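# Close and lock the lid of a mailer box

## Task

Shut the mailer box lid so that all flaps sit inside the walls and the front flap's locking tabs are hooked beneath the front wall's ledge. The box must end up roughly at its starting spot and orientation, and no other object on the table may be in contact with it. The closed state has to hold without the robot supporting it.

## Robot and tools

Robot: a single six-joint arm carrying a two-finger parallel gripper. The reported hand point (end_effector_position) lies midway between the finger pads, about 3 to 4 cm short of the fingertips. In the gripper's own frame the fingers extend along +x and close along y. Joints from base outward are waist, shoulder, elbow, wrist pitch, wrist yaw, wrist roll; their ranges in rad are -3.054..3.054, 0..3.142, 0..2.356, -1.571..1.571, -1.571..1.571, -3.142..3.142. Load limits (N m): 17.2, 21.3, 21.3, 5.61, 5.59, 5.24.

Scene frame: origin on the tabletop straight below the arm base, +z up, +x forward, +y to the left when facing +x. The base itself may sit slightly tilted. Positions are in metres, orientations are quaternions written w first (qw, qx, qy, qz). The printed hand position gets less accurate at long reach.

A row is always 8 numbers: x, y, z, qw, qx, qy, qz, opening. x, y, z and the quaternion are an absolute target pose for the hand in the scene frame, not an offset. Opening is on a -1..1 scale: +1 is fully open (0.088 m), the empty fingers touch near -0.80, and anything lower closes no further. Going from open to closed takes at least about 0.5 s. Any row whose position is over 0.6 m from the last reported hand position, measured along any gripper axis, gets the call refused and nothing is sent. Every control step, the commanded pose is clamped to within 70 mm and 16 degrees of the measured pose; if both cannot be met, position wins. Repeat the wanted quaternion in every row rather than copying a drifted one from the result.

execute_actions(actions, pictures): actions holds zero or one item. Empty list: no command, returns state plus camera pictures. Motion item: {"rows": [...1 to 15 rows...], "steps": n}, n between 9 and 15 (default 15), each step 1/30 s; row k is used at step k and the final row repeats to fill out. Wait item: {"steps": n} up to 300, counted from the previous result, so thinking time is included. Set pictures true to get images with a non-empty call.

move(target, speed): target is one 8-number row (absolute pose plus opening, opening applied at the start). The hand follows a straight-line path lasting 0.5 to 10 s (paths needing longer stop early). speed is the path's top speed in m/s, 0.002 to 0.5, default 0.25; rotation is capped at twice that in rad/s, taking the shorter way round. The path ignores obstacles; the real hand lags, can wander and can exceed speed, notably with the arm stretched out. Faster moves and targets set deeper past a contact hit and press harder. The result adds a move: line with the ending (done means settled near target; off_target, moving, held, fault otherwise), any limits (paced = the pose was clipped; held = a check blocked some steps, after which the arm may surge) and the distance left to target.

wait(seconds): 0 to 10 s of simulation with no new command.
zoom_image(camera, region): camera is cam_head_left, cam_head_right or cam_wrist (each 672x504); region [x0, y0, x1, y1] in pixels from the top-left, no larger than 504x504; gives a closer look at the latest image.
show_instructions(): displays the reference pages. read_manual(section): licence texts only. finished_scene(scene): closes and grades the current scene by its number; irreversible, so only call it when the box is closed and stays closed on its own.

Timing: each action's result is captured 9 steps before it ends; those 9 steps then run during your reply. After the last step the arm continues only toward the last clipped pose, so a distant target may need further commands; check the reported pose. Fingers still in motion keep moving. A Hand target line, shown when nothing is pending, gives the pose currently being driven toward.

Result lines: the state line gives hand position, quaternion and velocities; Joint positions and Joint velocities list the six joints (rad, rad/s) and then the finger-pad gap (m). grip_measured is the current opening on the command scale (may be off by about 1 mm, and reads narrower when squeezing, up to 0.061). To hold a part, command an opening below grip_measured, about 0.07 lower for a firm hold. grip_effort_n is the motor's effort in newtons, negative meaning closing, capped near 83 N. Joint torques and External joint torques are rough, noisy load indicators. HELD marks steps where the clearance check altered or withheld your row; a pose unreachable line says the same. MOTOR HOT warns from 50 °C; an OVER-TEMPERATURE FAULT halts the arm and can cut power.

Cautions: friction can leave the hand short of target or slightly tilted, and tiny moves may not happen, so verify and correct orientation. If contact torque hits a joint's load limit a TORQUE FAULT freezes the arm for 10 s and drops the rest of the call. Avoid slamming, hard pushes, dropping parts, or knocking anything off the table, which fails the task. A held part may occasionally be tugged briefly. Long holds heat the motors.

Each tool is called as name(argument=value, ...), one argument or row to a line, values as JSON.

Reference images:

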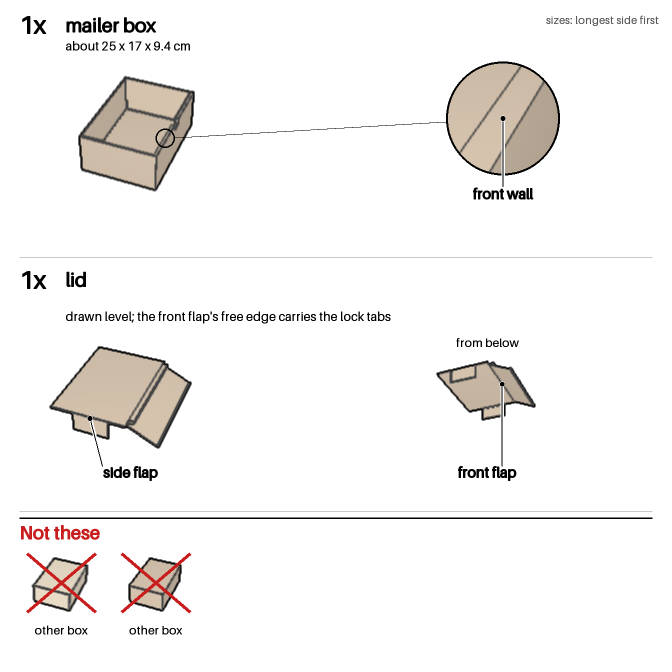

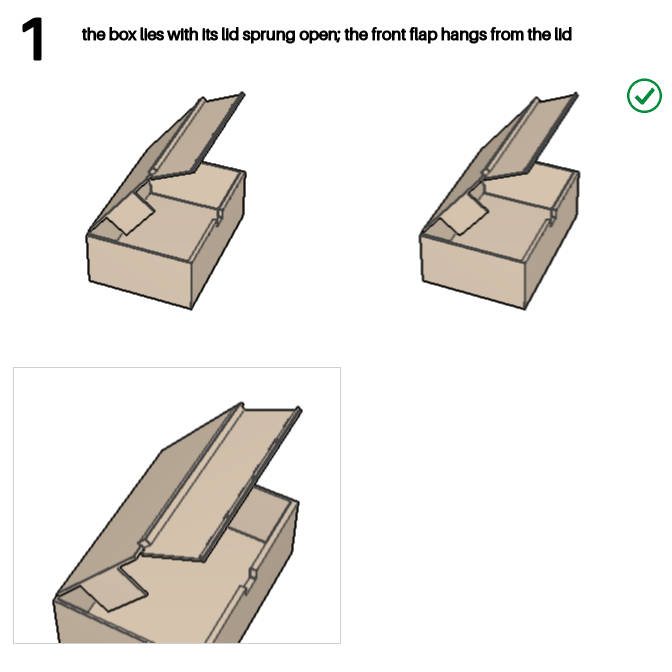

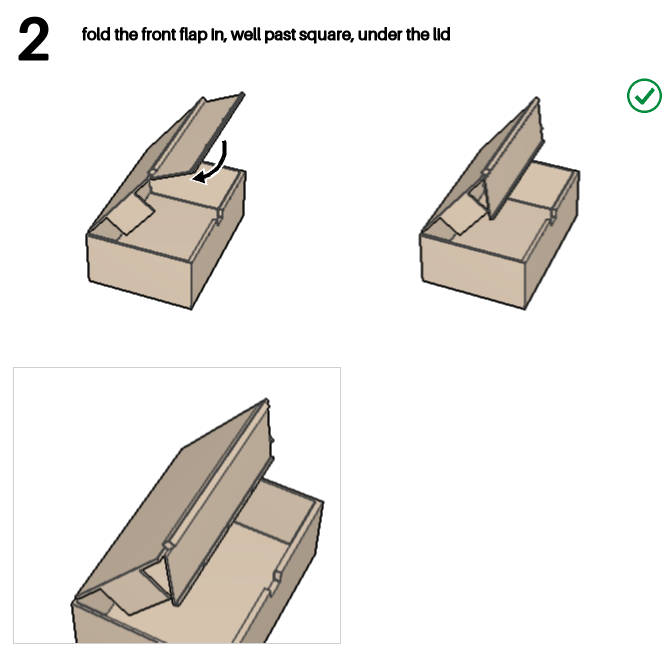

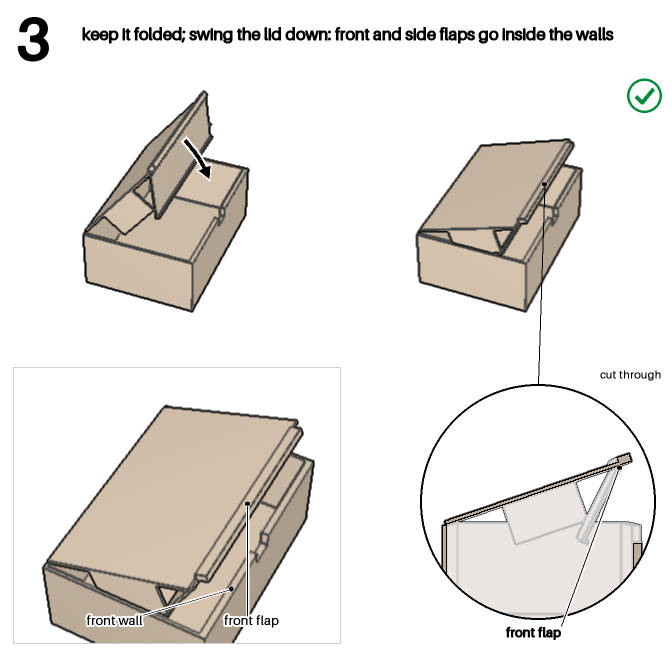

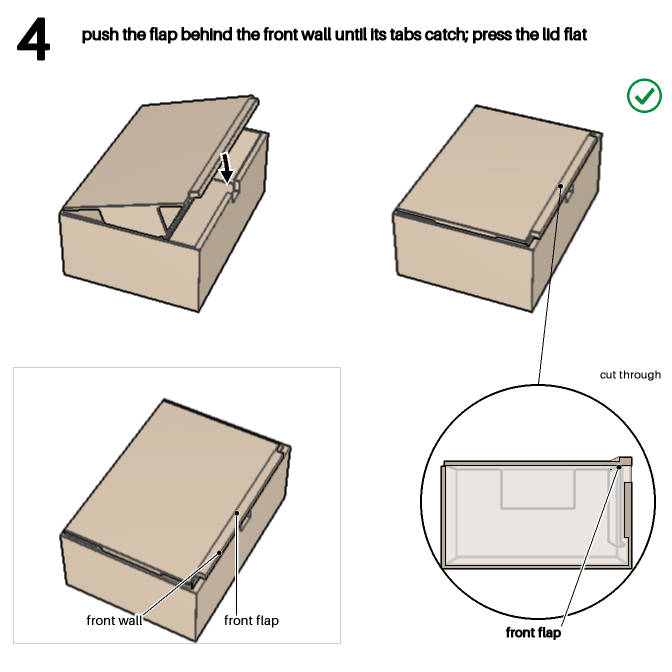

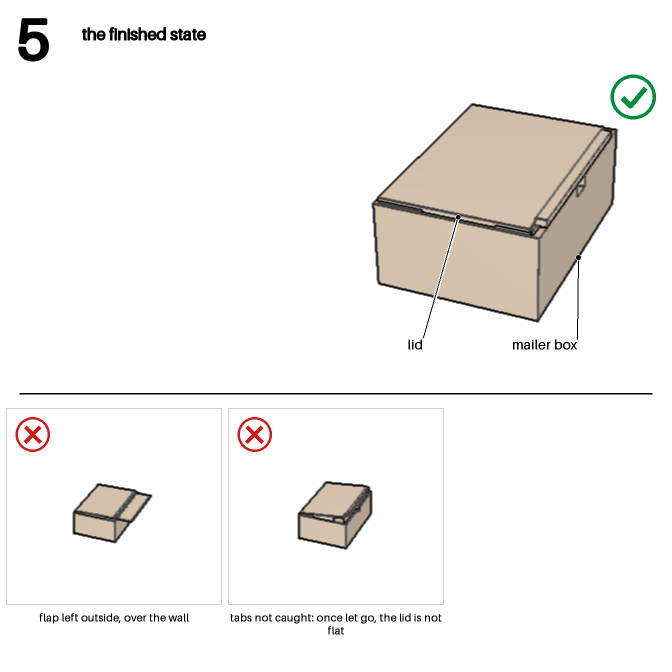

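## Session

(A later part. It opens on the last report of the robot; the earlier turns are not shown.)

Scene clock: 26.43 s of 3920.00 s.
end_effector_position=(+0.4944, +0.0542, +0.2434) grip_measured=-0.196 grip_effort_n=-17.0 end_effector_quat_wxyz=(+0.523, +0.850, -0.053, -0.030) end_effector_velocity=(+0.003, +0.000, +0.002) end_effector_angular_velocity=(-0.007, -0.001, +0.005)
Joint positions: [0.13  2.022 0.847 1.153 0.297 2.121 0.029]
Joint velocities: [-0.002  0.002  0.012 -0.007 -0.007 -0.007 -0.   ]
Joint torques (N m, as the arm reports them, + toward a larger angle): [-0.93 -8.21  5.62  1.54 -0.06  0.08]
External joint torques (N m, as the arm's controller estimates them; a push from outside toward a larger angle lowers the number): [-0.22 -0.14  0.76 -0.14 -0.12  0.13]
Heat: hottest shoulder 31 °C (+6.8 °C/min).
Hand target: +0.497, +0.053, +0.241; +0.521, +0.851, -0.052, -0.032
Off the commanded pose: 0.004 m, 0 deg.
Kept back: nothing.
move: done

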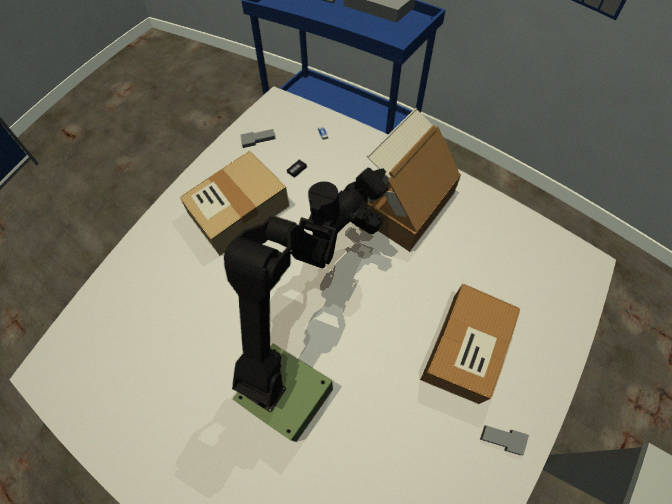

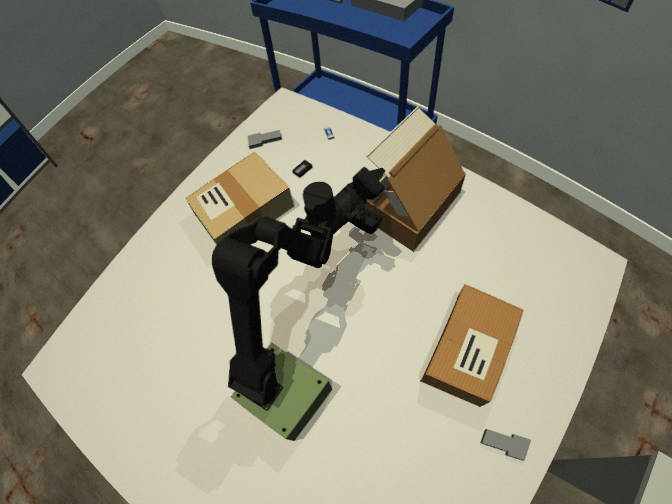

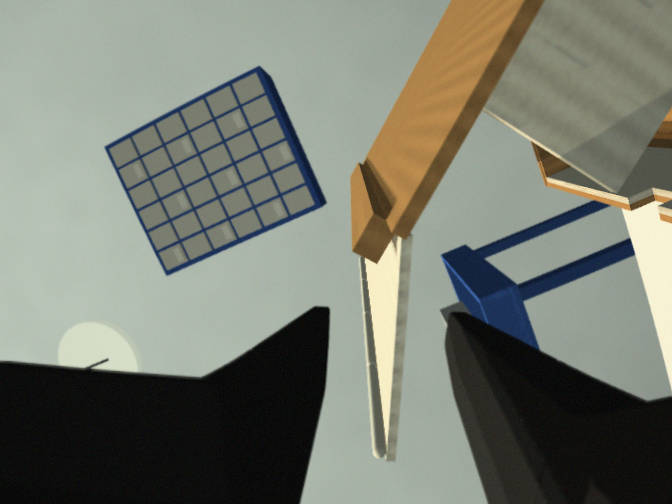

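move(
  target=[0.527,0.057,0.241,0.521,0.851,-0.052,-0.032,-0.2],
  speed=0.1,
)

Scene clock: 27.67 s of 3920.00 s.
end_effector_position=(+0.5244, +0.0580, +0.2444) grip_measured=-0.196 grip_effort_n=-17.4 end_effector_quat_wxyz=(+0.523, +0.850, -0.053, -0.029) end_effector_velocity=(+0.003, -0.000, -0.007) end_effector_angular_velocity=(+0.002, +0.031, +0.002)
Joint positions: [0.126 2.098 0.987 1.091 0.293 2.121 0.029]
Joint velocities: [-0.002  0.007  0.012 -0.037 -0.007  0.007 -0.   ]
Joint torques (N m, as the arm reports them, + toward a larger angle): [-1.13 -8.69  5.77  1.62 -0.05  0.09]
External joint torques (N m, as the arm's controller estimates them; a push from outside toward a larger angle lowers the number): [-0.38  0.02  0.7  -0.03 -0.11  0.14]
Heat: hottest shoulder 32 °C (+8.7 °C/min).
Hand target: +0.527, +0.057, +0.241; +0.521, +0.851, -0.052, -0.032
Off the commanded pose: 0.004 m, 0 deg.
Kept back: nothing.
move: done

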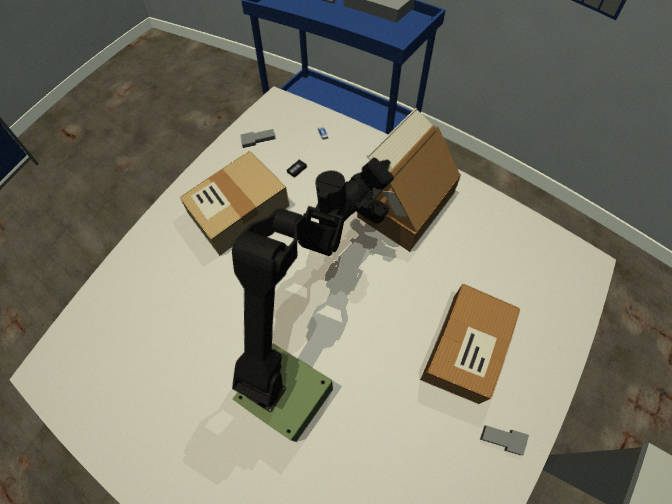

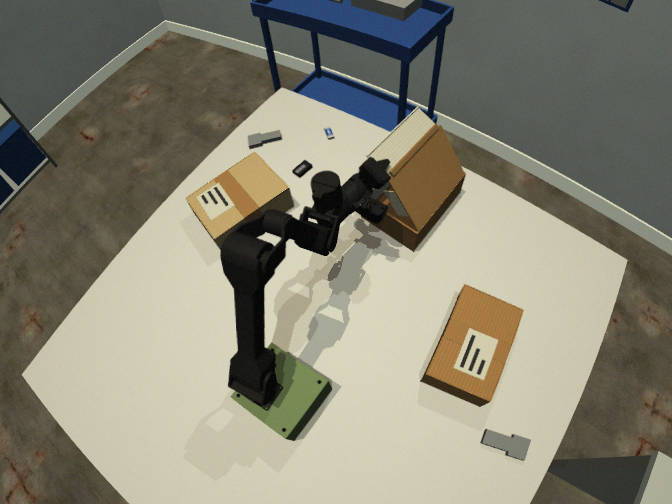

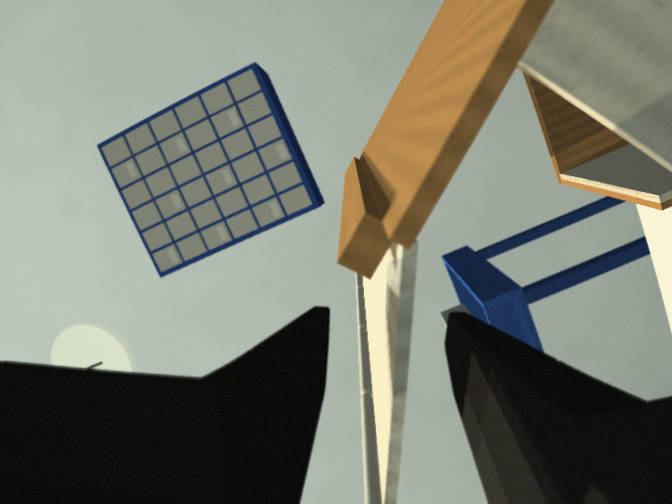

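move(
  target=[0.542,0.054,0.240,0.521,0.851,-0.052,-0.032,-0.2],
  speed=0.1,
)

move(
  target=[0.542,0.054,0.240,0.521,0.851,-0.052,-0.032,-0.85],
)

Scene clock: 28.73 s of 3920.00 s.
end_effector_position=(+0.5394, +0.0554, +0.2434) grip_measured=-0.196 grip_effort_n=-17.0 end_effector_quat_wxyz=(+0.523, +0.850, -0.053, -0.029) end_effector_velocity=(+0.003, -0.000, -0.004) end_effector_angular_velocity=(+0.005, +0.016, +0.004)
Joint positions: [0.113 2.139 1.054 1.064 0.28  2.121 0.029]
Joint velocities: [-0.002  0.007  0.012 -0.022 -0.007  0.007  0.   ]
Joint torques (N m, as the arm reports them, + toward a larger angle): [-1.13 -9.35  5.87  1.6  -0.06  0.09]
External joint torques (N m, as the arm's controller estimates them; a push from outside toward a larger angle lowers the number): [-0.34 -0.27  0.7  -0.05 -0.11  0.15]
Heat: hottest shoulder 32 °C (+8.4 °C/min).
Hand target: +0.542, +0.054, +0.240; +0.521, +0.851, -0.052, -0.032
Off the commanded pose: 0.004 m, 0 deg.
Kept back: nothing.
move: done

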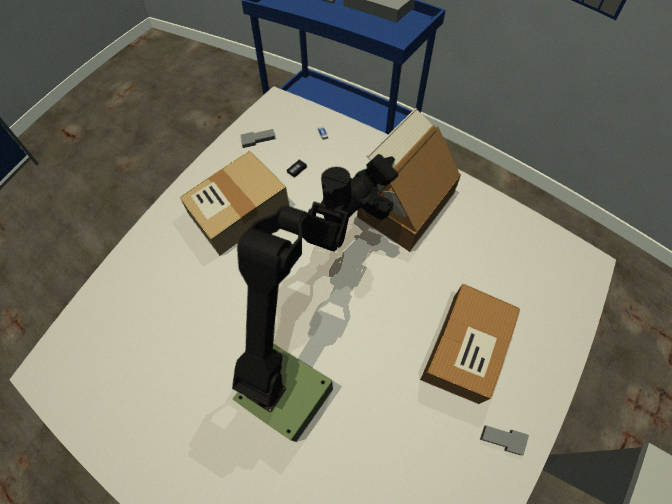

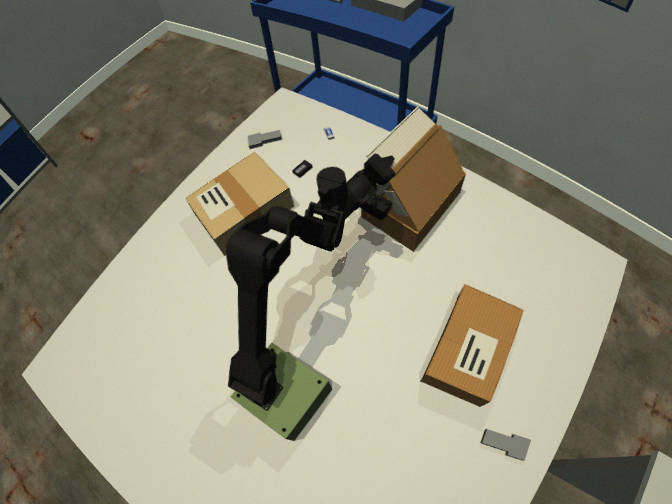

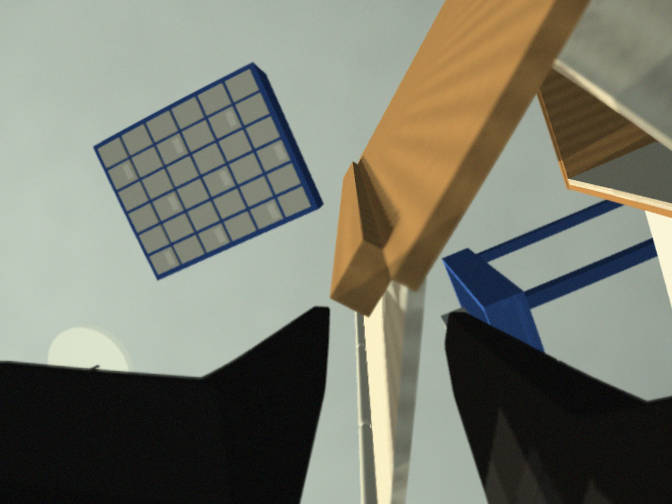

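Scene clock: 29.43 s of 3920.00 s.
end_effector_position=(+0.5395, +0.0554, +0.2435) grip_measured=-0.790 grip_effort_n=-83.5 end_effector_quat_wxyz=(+0.522, +0.850, -0.053, -0.029) end_effector_velocity=(+0.001, -0.000, -0.002) end_effector_angular_velocity=(-0.024, +0.020, +0.003)
Joint positions: [0.113 2.139 1.055 1.064 0.28  2.121 0.   ]
Joint velocities: [-0.002 -0.002  0.002 -0.022 -0.007 -0.022 -0.   ]
Joint torques (N m, as the arm reports them, + toward a larger angle): [-1.13 -9.1   6.45  1.49 -0.07  0.08]
External joint torques (N m, as the arm's controller estimates them; a push from outside toward a larger angle lowers the number): [-0.41  0.04  1.22 -0.18 -0.12  0.13]
Heat: hottest shoulder 32 °C (+8.2 °C/min).
Hand target: +0.542, +0.054, +0.240; +0.521, +0.851, -0.052, -0.032
Off the commanded pose: 0.005 m, 0 deg.
Kept back: nothing.
move: done

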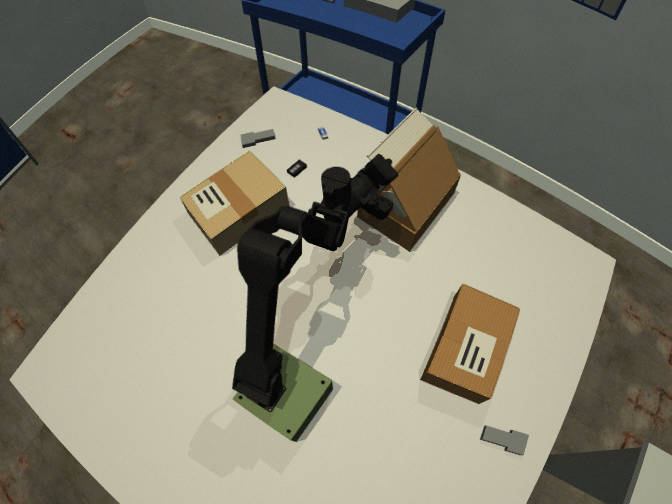

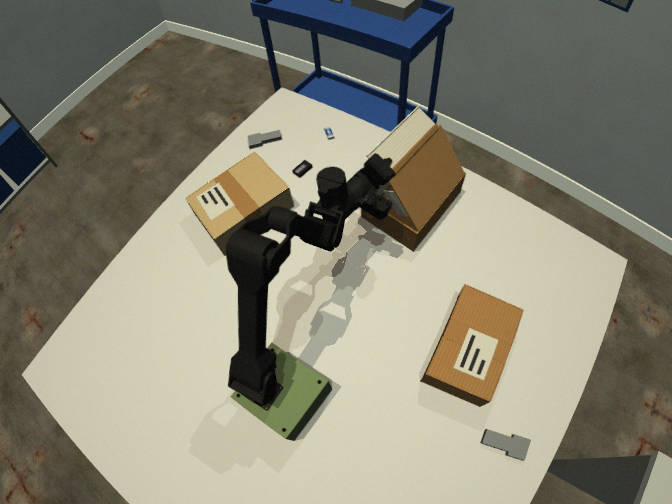

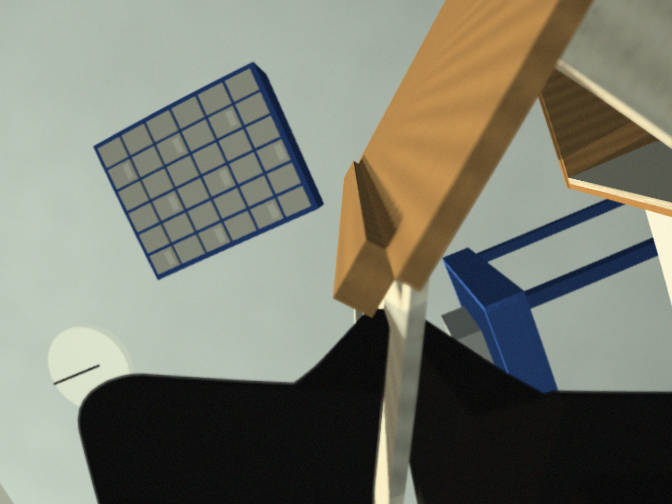

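move(
  target=[0.541,0.067,0.225,0.764,0.641,-0.039,-0.047,-0.87],
  speed=0.2,
)

move(
  target=[0.540,0.073,0.206,0.922,0.382,-0.023,-0.056,-0.87],
  speed=0.2,
)

Scene clock: 32.47 s of 3920.00 s.
end_effector_position=(+0.5392, +0.0629, +0.2265) grip_measured=-0.790 grip_effort_n=-83.5 end_effector_quat_wxyz=(+0.761, +0.645, -0.041, -0.051) end_effector_velocity=(-0.000, +0.000, +0.005) end_effector_angular_velocity=(-0.018, -0.018, +0.007)
Joint positions: [0.139 2.186 1.055 1.1   0.313 1.491 0.   ]
Joint velocities: [-0.002 -0.002 -0.002  0.022 -0.007 -0.022 -0.   ]
Joint torques (N m, as the arm reports them, + toward a larger angle): [-0.25 -9.56  6.17  1.95 -0.03 -0.28]
External joint torques (N m, as the arm's controller estimates them; a push from outside toward a larger angle lowers the number): [ 0.54 -0.08  1.02  0.22 -0.09 -0.22]
Heat: hottest shoulder 33 °C (+9.2 °C/min).
Hand target: +0.541, +0.067, +0.225; +0.765, +0.642, -0.039, -0.047
Off the commanded pose: 0.005 m, 1 deg.
Kept back: nothing.
move: done

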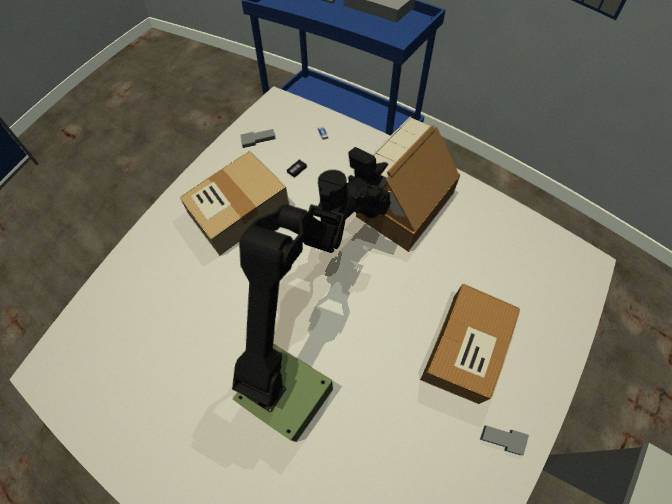

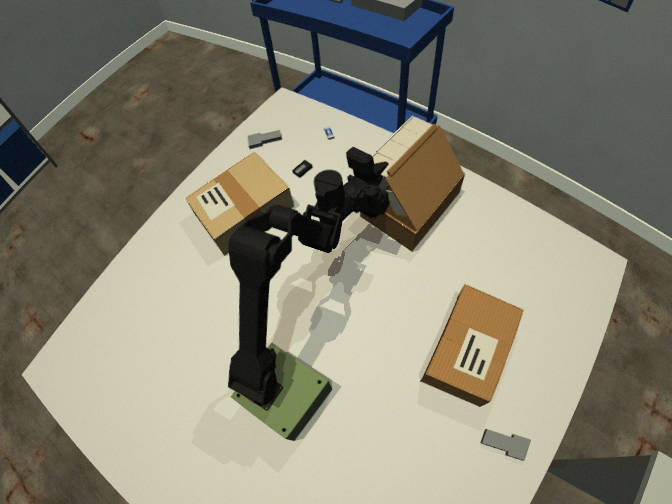

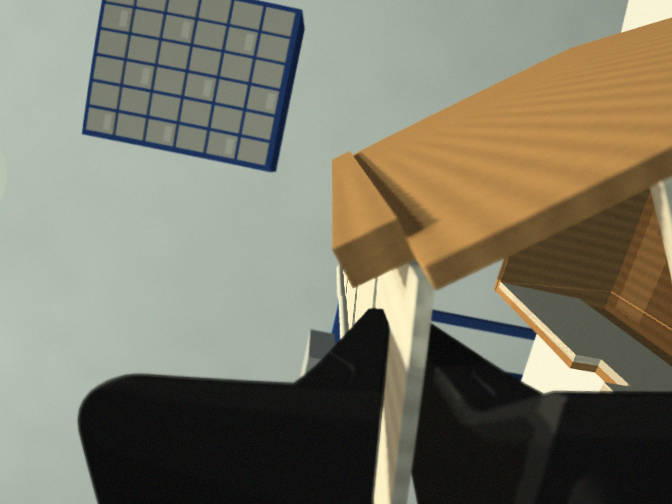

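Scene clock: 34.47 s of 3920.00 s.
end_effector_position=(+0.5387, +0.0681, +0.2090) grip_measured=-0.790 grip_effort_n=-83.5 end_effector_quat_wxyz=(+0.919, +0.388, -0.027, -0.061) end_effector_velocity=(-0.000, -0.001, -0.004) end_effector_angular_velocity=(-0.039, +0.017, +0.004)
Joint positions: [0.156 2.244 1.055 1.162 0.333 0.882 0.   ]
Joint velocities: [-0.002  0.002 -0.002 -0.007 -0.007 -0.037  0.   ]
Joint torques (N m, as the arm reports them, + toward a larger angle): [-0.12 -9.55  5.53  1.83 -0.08 -0.23]
External joint torques (N m, as the arm's controller estimates them; a push from outside toward a larger angle lowers the number): [ 0.69 -0.2   0.75  0.16 -0.15 -0.2 ]
Heat: hottest shoulder 33 °C (+8.7 °C/min).
Hand target: +0.540, +0.073, +0.206; +0.922, +0.382, -0.023, -0.056
Off the commanded pose: 0.006 m, 1 deg.
Kept back: nothing.
move: done

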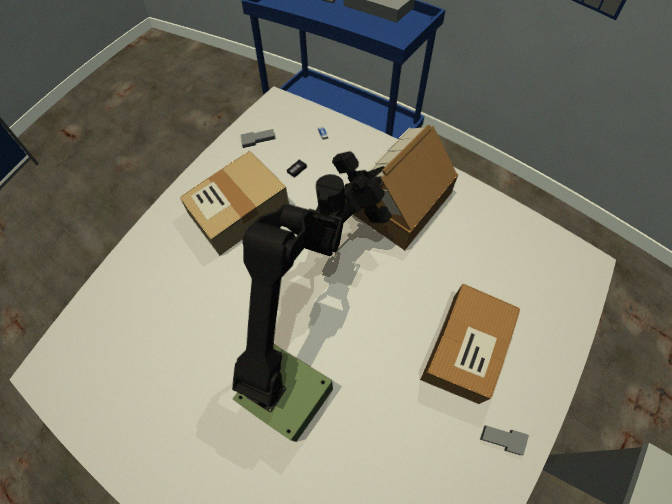

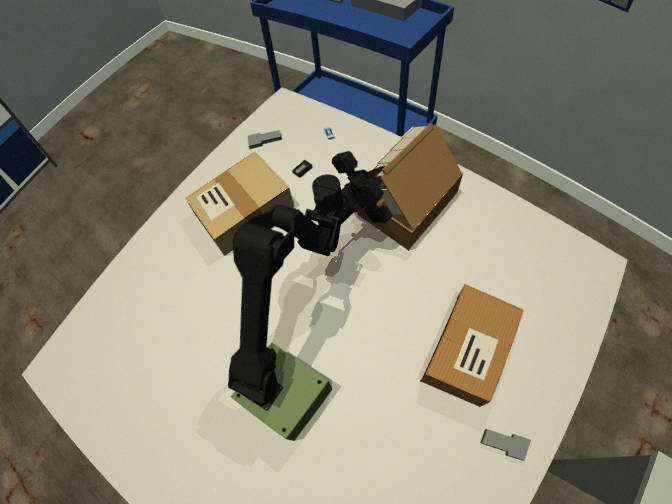

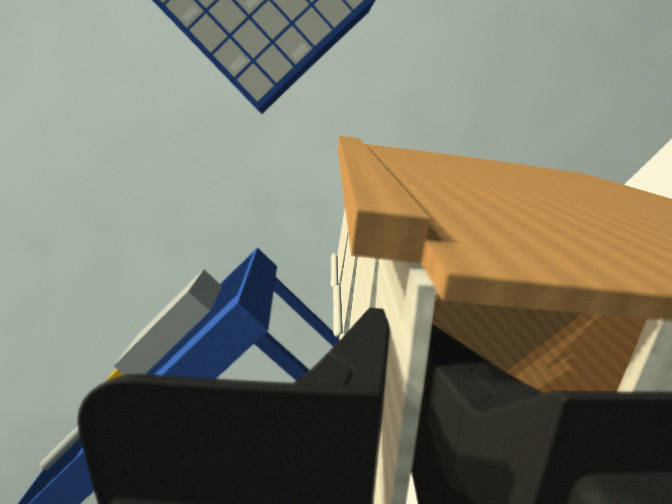

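execute_actions(
  actions=[
    {"rows":[[0.539,0.069,0.208,0.922,0.382,-0.023,-0.056,-0.66],[0.539,0.069,0.208,0.922,0.382,-0.023,-0.056,-0.66],[0.539,0.069,0.208,0.922,0.382,-0.023,-0.056,-0.66],[0.539,0.069,0.208,0.922,0.382,-0.023,-0.056,-0.66],[0.538,0.073,0.204,0.922,0.382,-0.023,-0.056,-0.66],[0.537,0.077,0.200,0.922,0.382,-0.023,-0.056,-0.66],[0.536,0.081,0.196,0.922,0.382,-0.023,-0.056,-0.66],[0.535,0.084,0.193,0.922,0.382,-0.023,-0.056,-0.66]],"steps":15},
  ],
)

wait(
  seconds=0.2,
)

Scene clock: 35.90 s of 3920.00 s.
end_effector_position=(+0.5387, +0.0708, +0.2096) grip_measured=-0.710 grip_effort_n=19.3 end_effector_quat_wxyz=(+0.921, +0.386, -0.026, -0.055) end_effector_velocity=(-0.007, +0.032, +0.019) end_effector_angular_velocity=(+0.027, -0.102, +0.028)
Joint positions: [0.158 2.244 1.055 1.167 0.325 0.877 0.004]
Joint velocities: [ 0.071 -0.002 -0.007  0.11   0.051  0.007  0.016]
Joint torques (N m, as the arm reports them, + toward a larger angle): [-0.46 -8.85  4.46  1.92  0.22 -0.22]
External joint torques (N m, as the arm's controller estimates them; a push from outside toward a larger angle lowers the number): [-0.12  0.24 -0.29  0.23  0.16 -0.19]
Heat: hottest shoulder 34 °C (+10.0 °C/min).
Steps of this call (steps 1 to 37: nothing new was sent; steps 38 to 43: the first 6 steps of this action). Readings (end_effector_position):
38: (+0.5387, +0.0681, +0.2089)
39: (+0.5387, +0.0682, +0.2089)
41: (+0.5389, +0.0692, +0.2088)
43: the state above

Scene clock: 36.40 s of 3920.00 s.
end_effector_position=(+0.5358, +0.0838, +0.1994) grip_measured=-0.664 grip_effort_n=19.3 end_effector_quat_wxyz=(+0.920, +0.386, -0.027, -0.053) end_effector_velocity=(-0.000, -0.003, -0.003) end_effector_angular_velocity=(+0.007, +0.001, -0.010)
Joint positions: [0.193 2.276 1.055 1.202 0.357 0.877 0.006]
Joint velocities: [-0.002  0.007 -0.002  0.007  0.007  0.007  0.   ]
Joint torques (N m, as the arm reports them, + toward a larger angle): [-0.42 -9.37  4.12  2.    0.18 -0.16]
External joint torques (N m, as the arm's controller estimates them; a push from outside toward a larger angle lowers the number): [ 0.32  0.03 -0.53  0.33  0.13 -0.13]
Heat: hottest shoulder 34 °C (+9.9 °C/min).
Hand target: +0.535, +0.084, +0.193; +0.922, +0.382, -0.023, -0.056
Off the commanded pose: 0.006 m, 1 deg.
Kept back: nothing.
Steps of this call (steps 1 to 9: the last 9 steps of your previous action; steps 10 to 15: nothing new was sent). Readings (end_effector_position):
1: (+0.5385, +0.0718, +0.2097)
2: (+0.5381, +0.0731, +0.2091)
4: (+0.5373, +0.0774, +0.2060)
8: (+0.5360, +0.0837, +0.1996)
15: the state above

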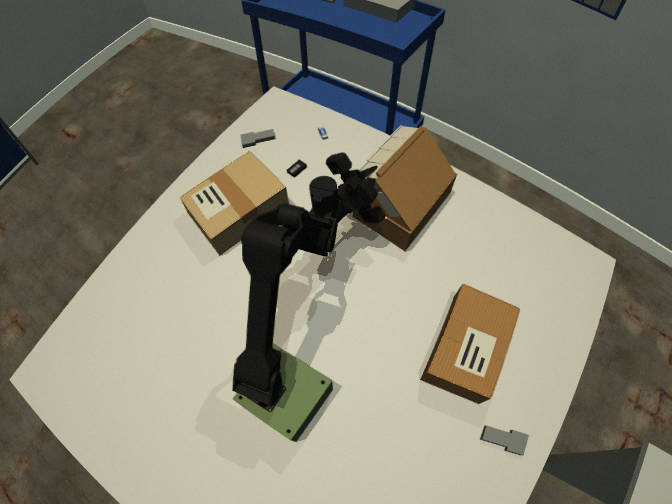

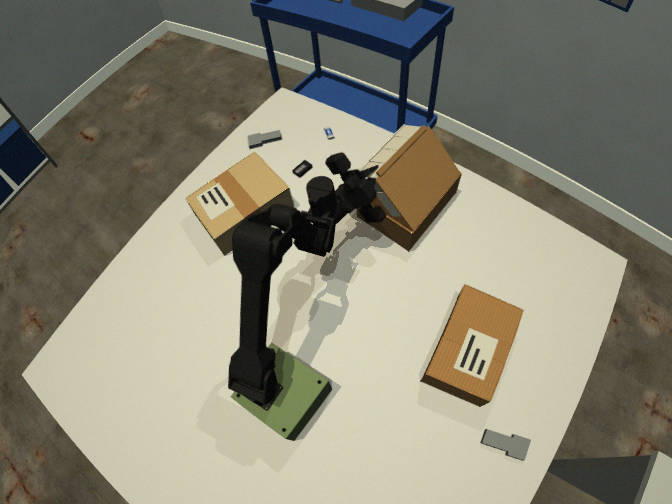

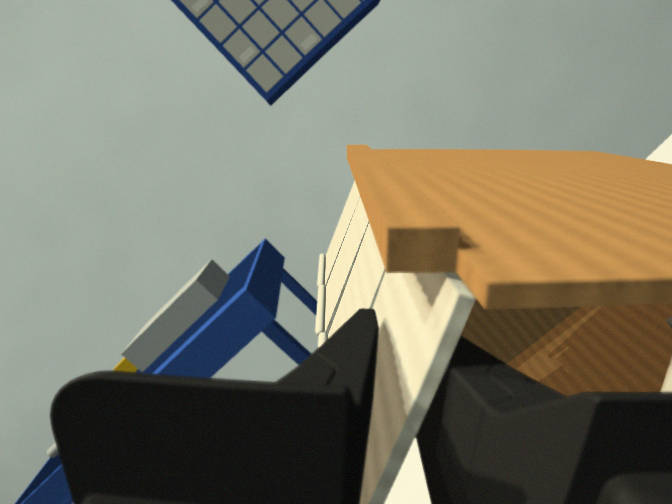

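move(
  target=[0.537,0.092,0.200,0.764,0.641,-0.039,-0.047,-0.4],
  speed=0.3,
)

Scene clock: 38.43 s of 3920.00 s.
end_effector_position=(+0.5357, +0.0901, +0.1962) grip_measured=-0.404 grip_effort_n=21.2 end_effector_quat_wxyz=(+0.768, +0.637, -0.036, -0.050) end_effector_velocity=(-0.001, -0.003, -0.009) end_effector_angular_velocity=(+0.011, +0.037, -0.013)
Joint positions: [0.21  2.276 1.063 1.176 0.377 1.473 0.019]
Joint velocities: [-0.002  0.002 -0.002 -0.037  0.007  0.022 -0.   ]
Joint torques (N m, as the arm reports them, + toward a larger angle): [ -0.59 -11.29   5.31   1.55   0.16   0.14]
External joint torques (N m, as the arm's controller estimates them; a push from outside toward a larger angle lowers the number): [ 0.23 -1.96  0.71 -0.09  0.1   0.19]
Heat: hottest shoulder 34 °C (+9.4 °C/min).
Hand target: +0.537, +0.092, +0.200; +0.765, +0.642, -0.039, -0.047
Off the commanded pose: 0.004 m, 1 deg.
Kept back: nothing.
move: done

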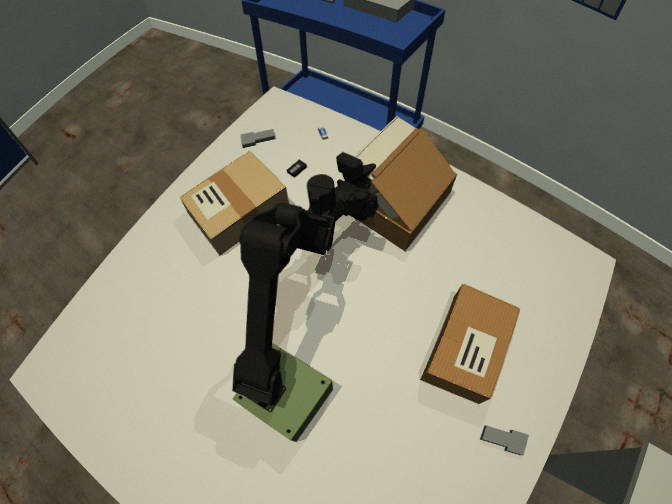

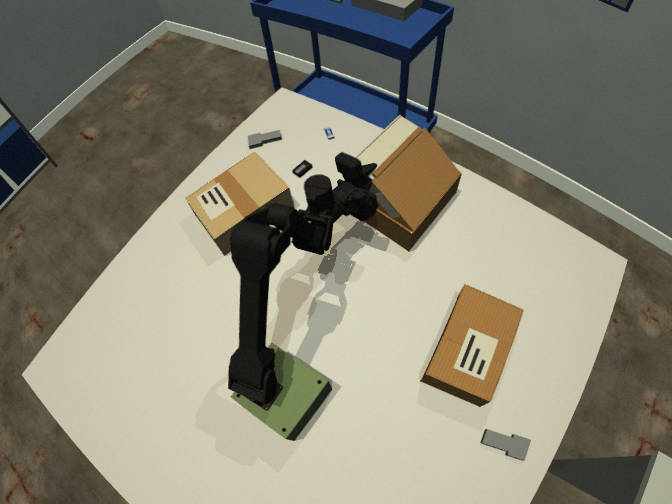

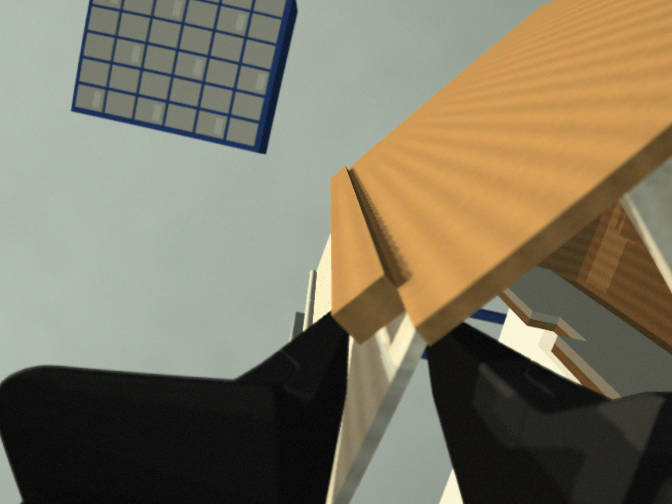

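move(
  target=[0.533,0.113,0.204,0.608,0.792,-0.048,-0.037,-0.3],
  speed=0.2,
)

Scene clock: 40.40 s of 3920.00 s.
end_effector_position=(+0.5318, +0.1102, +0.1935) grip_measured=-0.304 grip_effort_n=21.2 end_effector_quat_wxyz=(+0.614, +0.787, -0.043, -0.045) end_effector_velocity=(-0.000, -0.000, -0.001) end_effector_angular_velocity=(+0.005, +0.007, +0.004)
Joint positions: [0.261 2.276 1.073 1.154 0.426 1.911 0.024]
Joint velocities: [-0.002 -0.002 -0.002 -0.007 -0.007  0.007  0.   ]
Joint torques (N m, as the arm reports them, + toward a larger angle): [ -0.58 -13.12   5.41   1.47   0.21   0.06]
External joint torques (N m, as the arm's controller estimates them; a push from outside toward a larger angle lowers the number): [ 0.23 -3.7   0.78 -0.17  0.15  0.11]
Heat: hottest shoulder 35 °C (+10.4 °C/min).
Hand target: +0.533, +0.113, +0.204; +0.608, +0.792, -0.048, -0.037
Off the commanded pose: 0.011 m, 1 deg.
Kept back: nothing.
move: off_target

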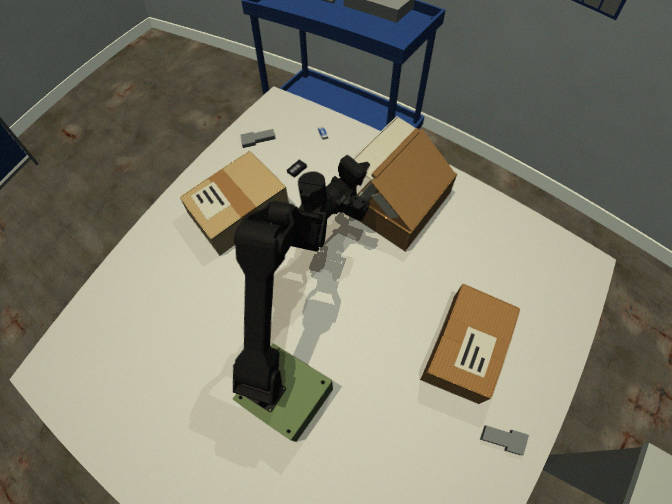

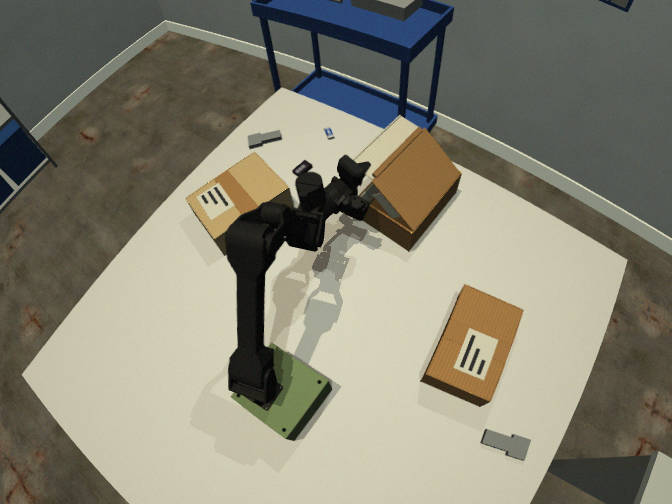

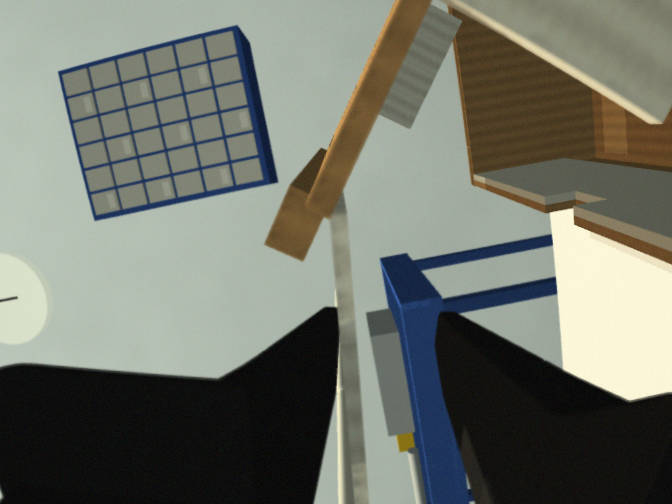

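move(
  target=[0.533,0.108,0.212,0.608,0.792,-0.048,-0.037,-0.87],
  speed=0.1,
)

Scene clock: 41.47 s of 3920.00 s.
end_effector_position=(+0.5327, +0.1072, +0.2039) grip_measured=-0.791 grip_effort_n=-83.5 end_effector_quat_wxyz=(+0.612, +0.788, -0.046, -0.043) end_effector_velocity=(+0.000, -0.003, +0.002) end_effector_angular_velocity=(-0.005, -0.006, +0.001)
Joint positions: [0.252 2.249 1.073 1.135 0.422 1.913 0.   ]
Joint velocities: [-0.007 -0.002 -0.002  0.007 -0.007 -0.007  0.   ]
Joint torques (N m, as the arm reports them, + toward a larger angle): [ -0.88 -12.99   4.76   1.44  -0.2    0.12]
External joint torques (N m, as the arm's controller estimates them; a push from outside toward a larger angle lowers the number): [ 0.   -3.59  0.   -0.2  -0.27  0.18]
Heat: hottest shoulder 36 °C (+11.6 °C/min).
Hand target: +0.533, +0.108, +0.212; +0.608, +0.792, -0.048, -0.037
Off the commanded pose: 0.008 m, 1 deg.
Kept back: nothing.
move: done

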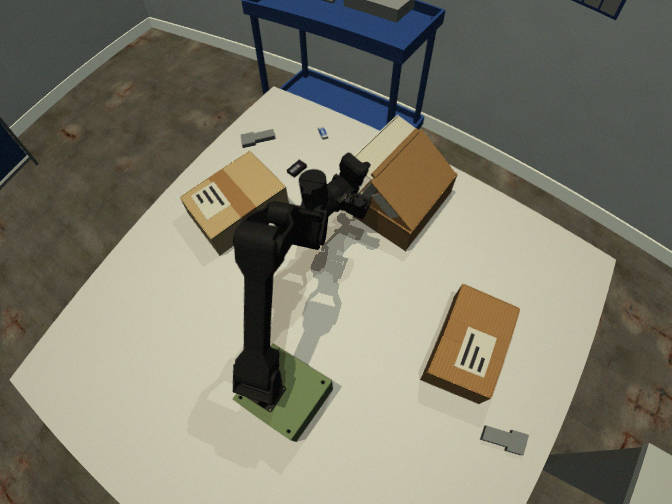

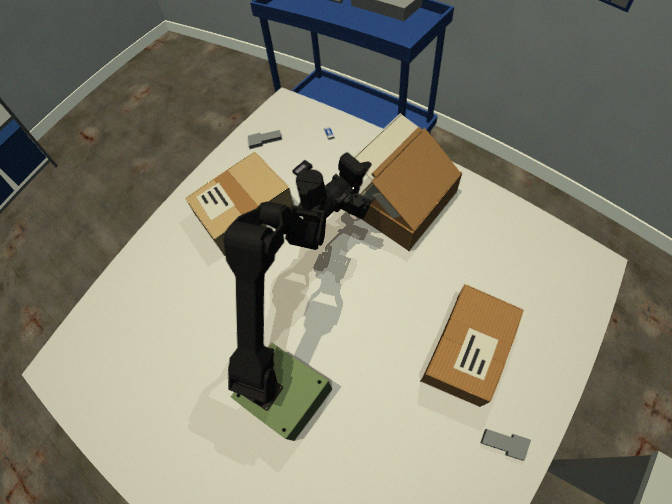

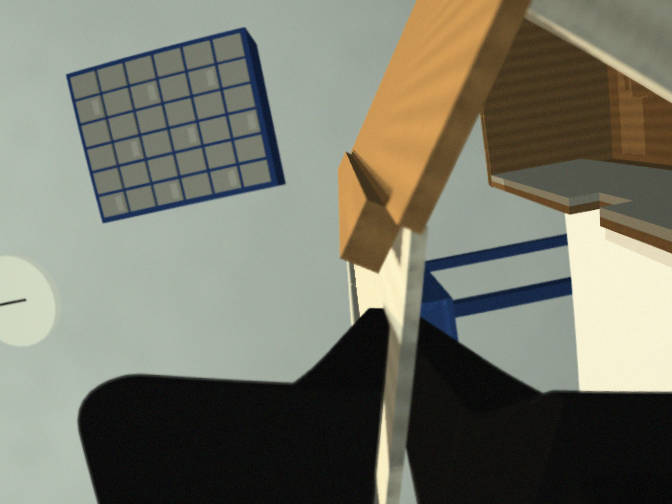

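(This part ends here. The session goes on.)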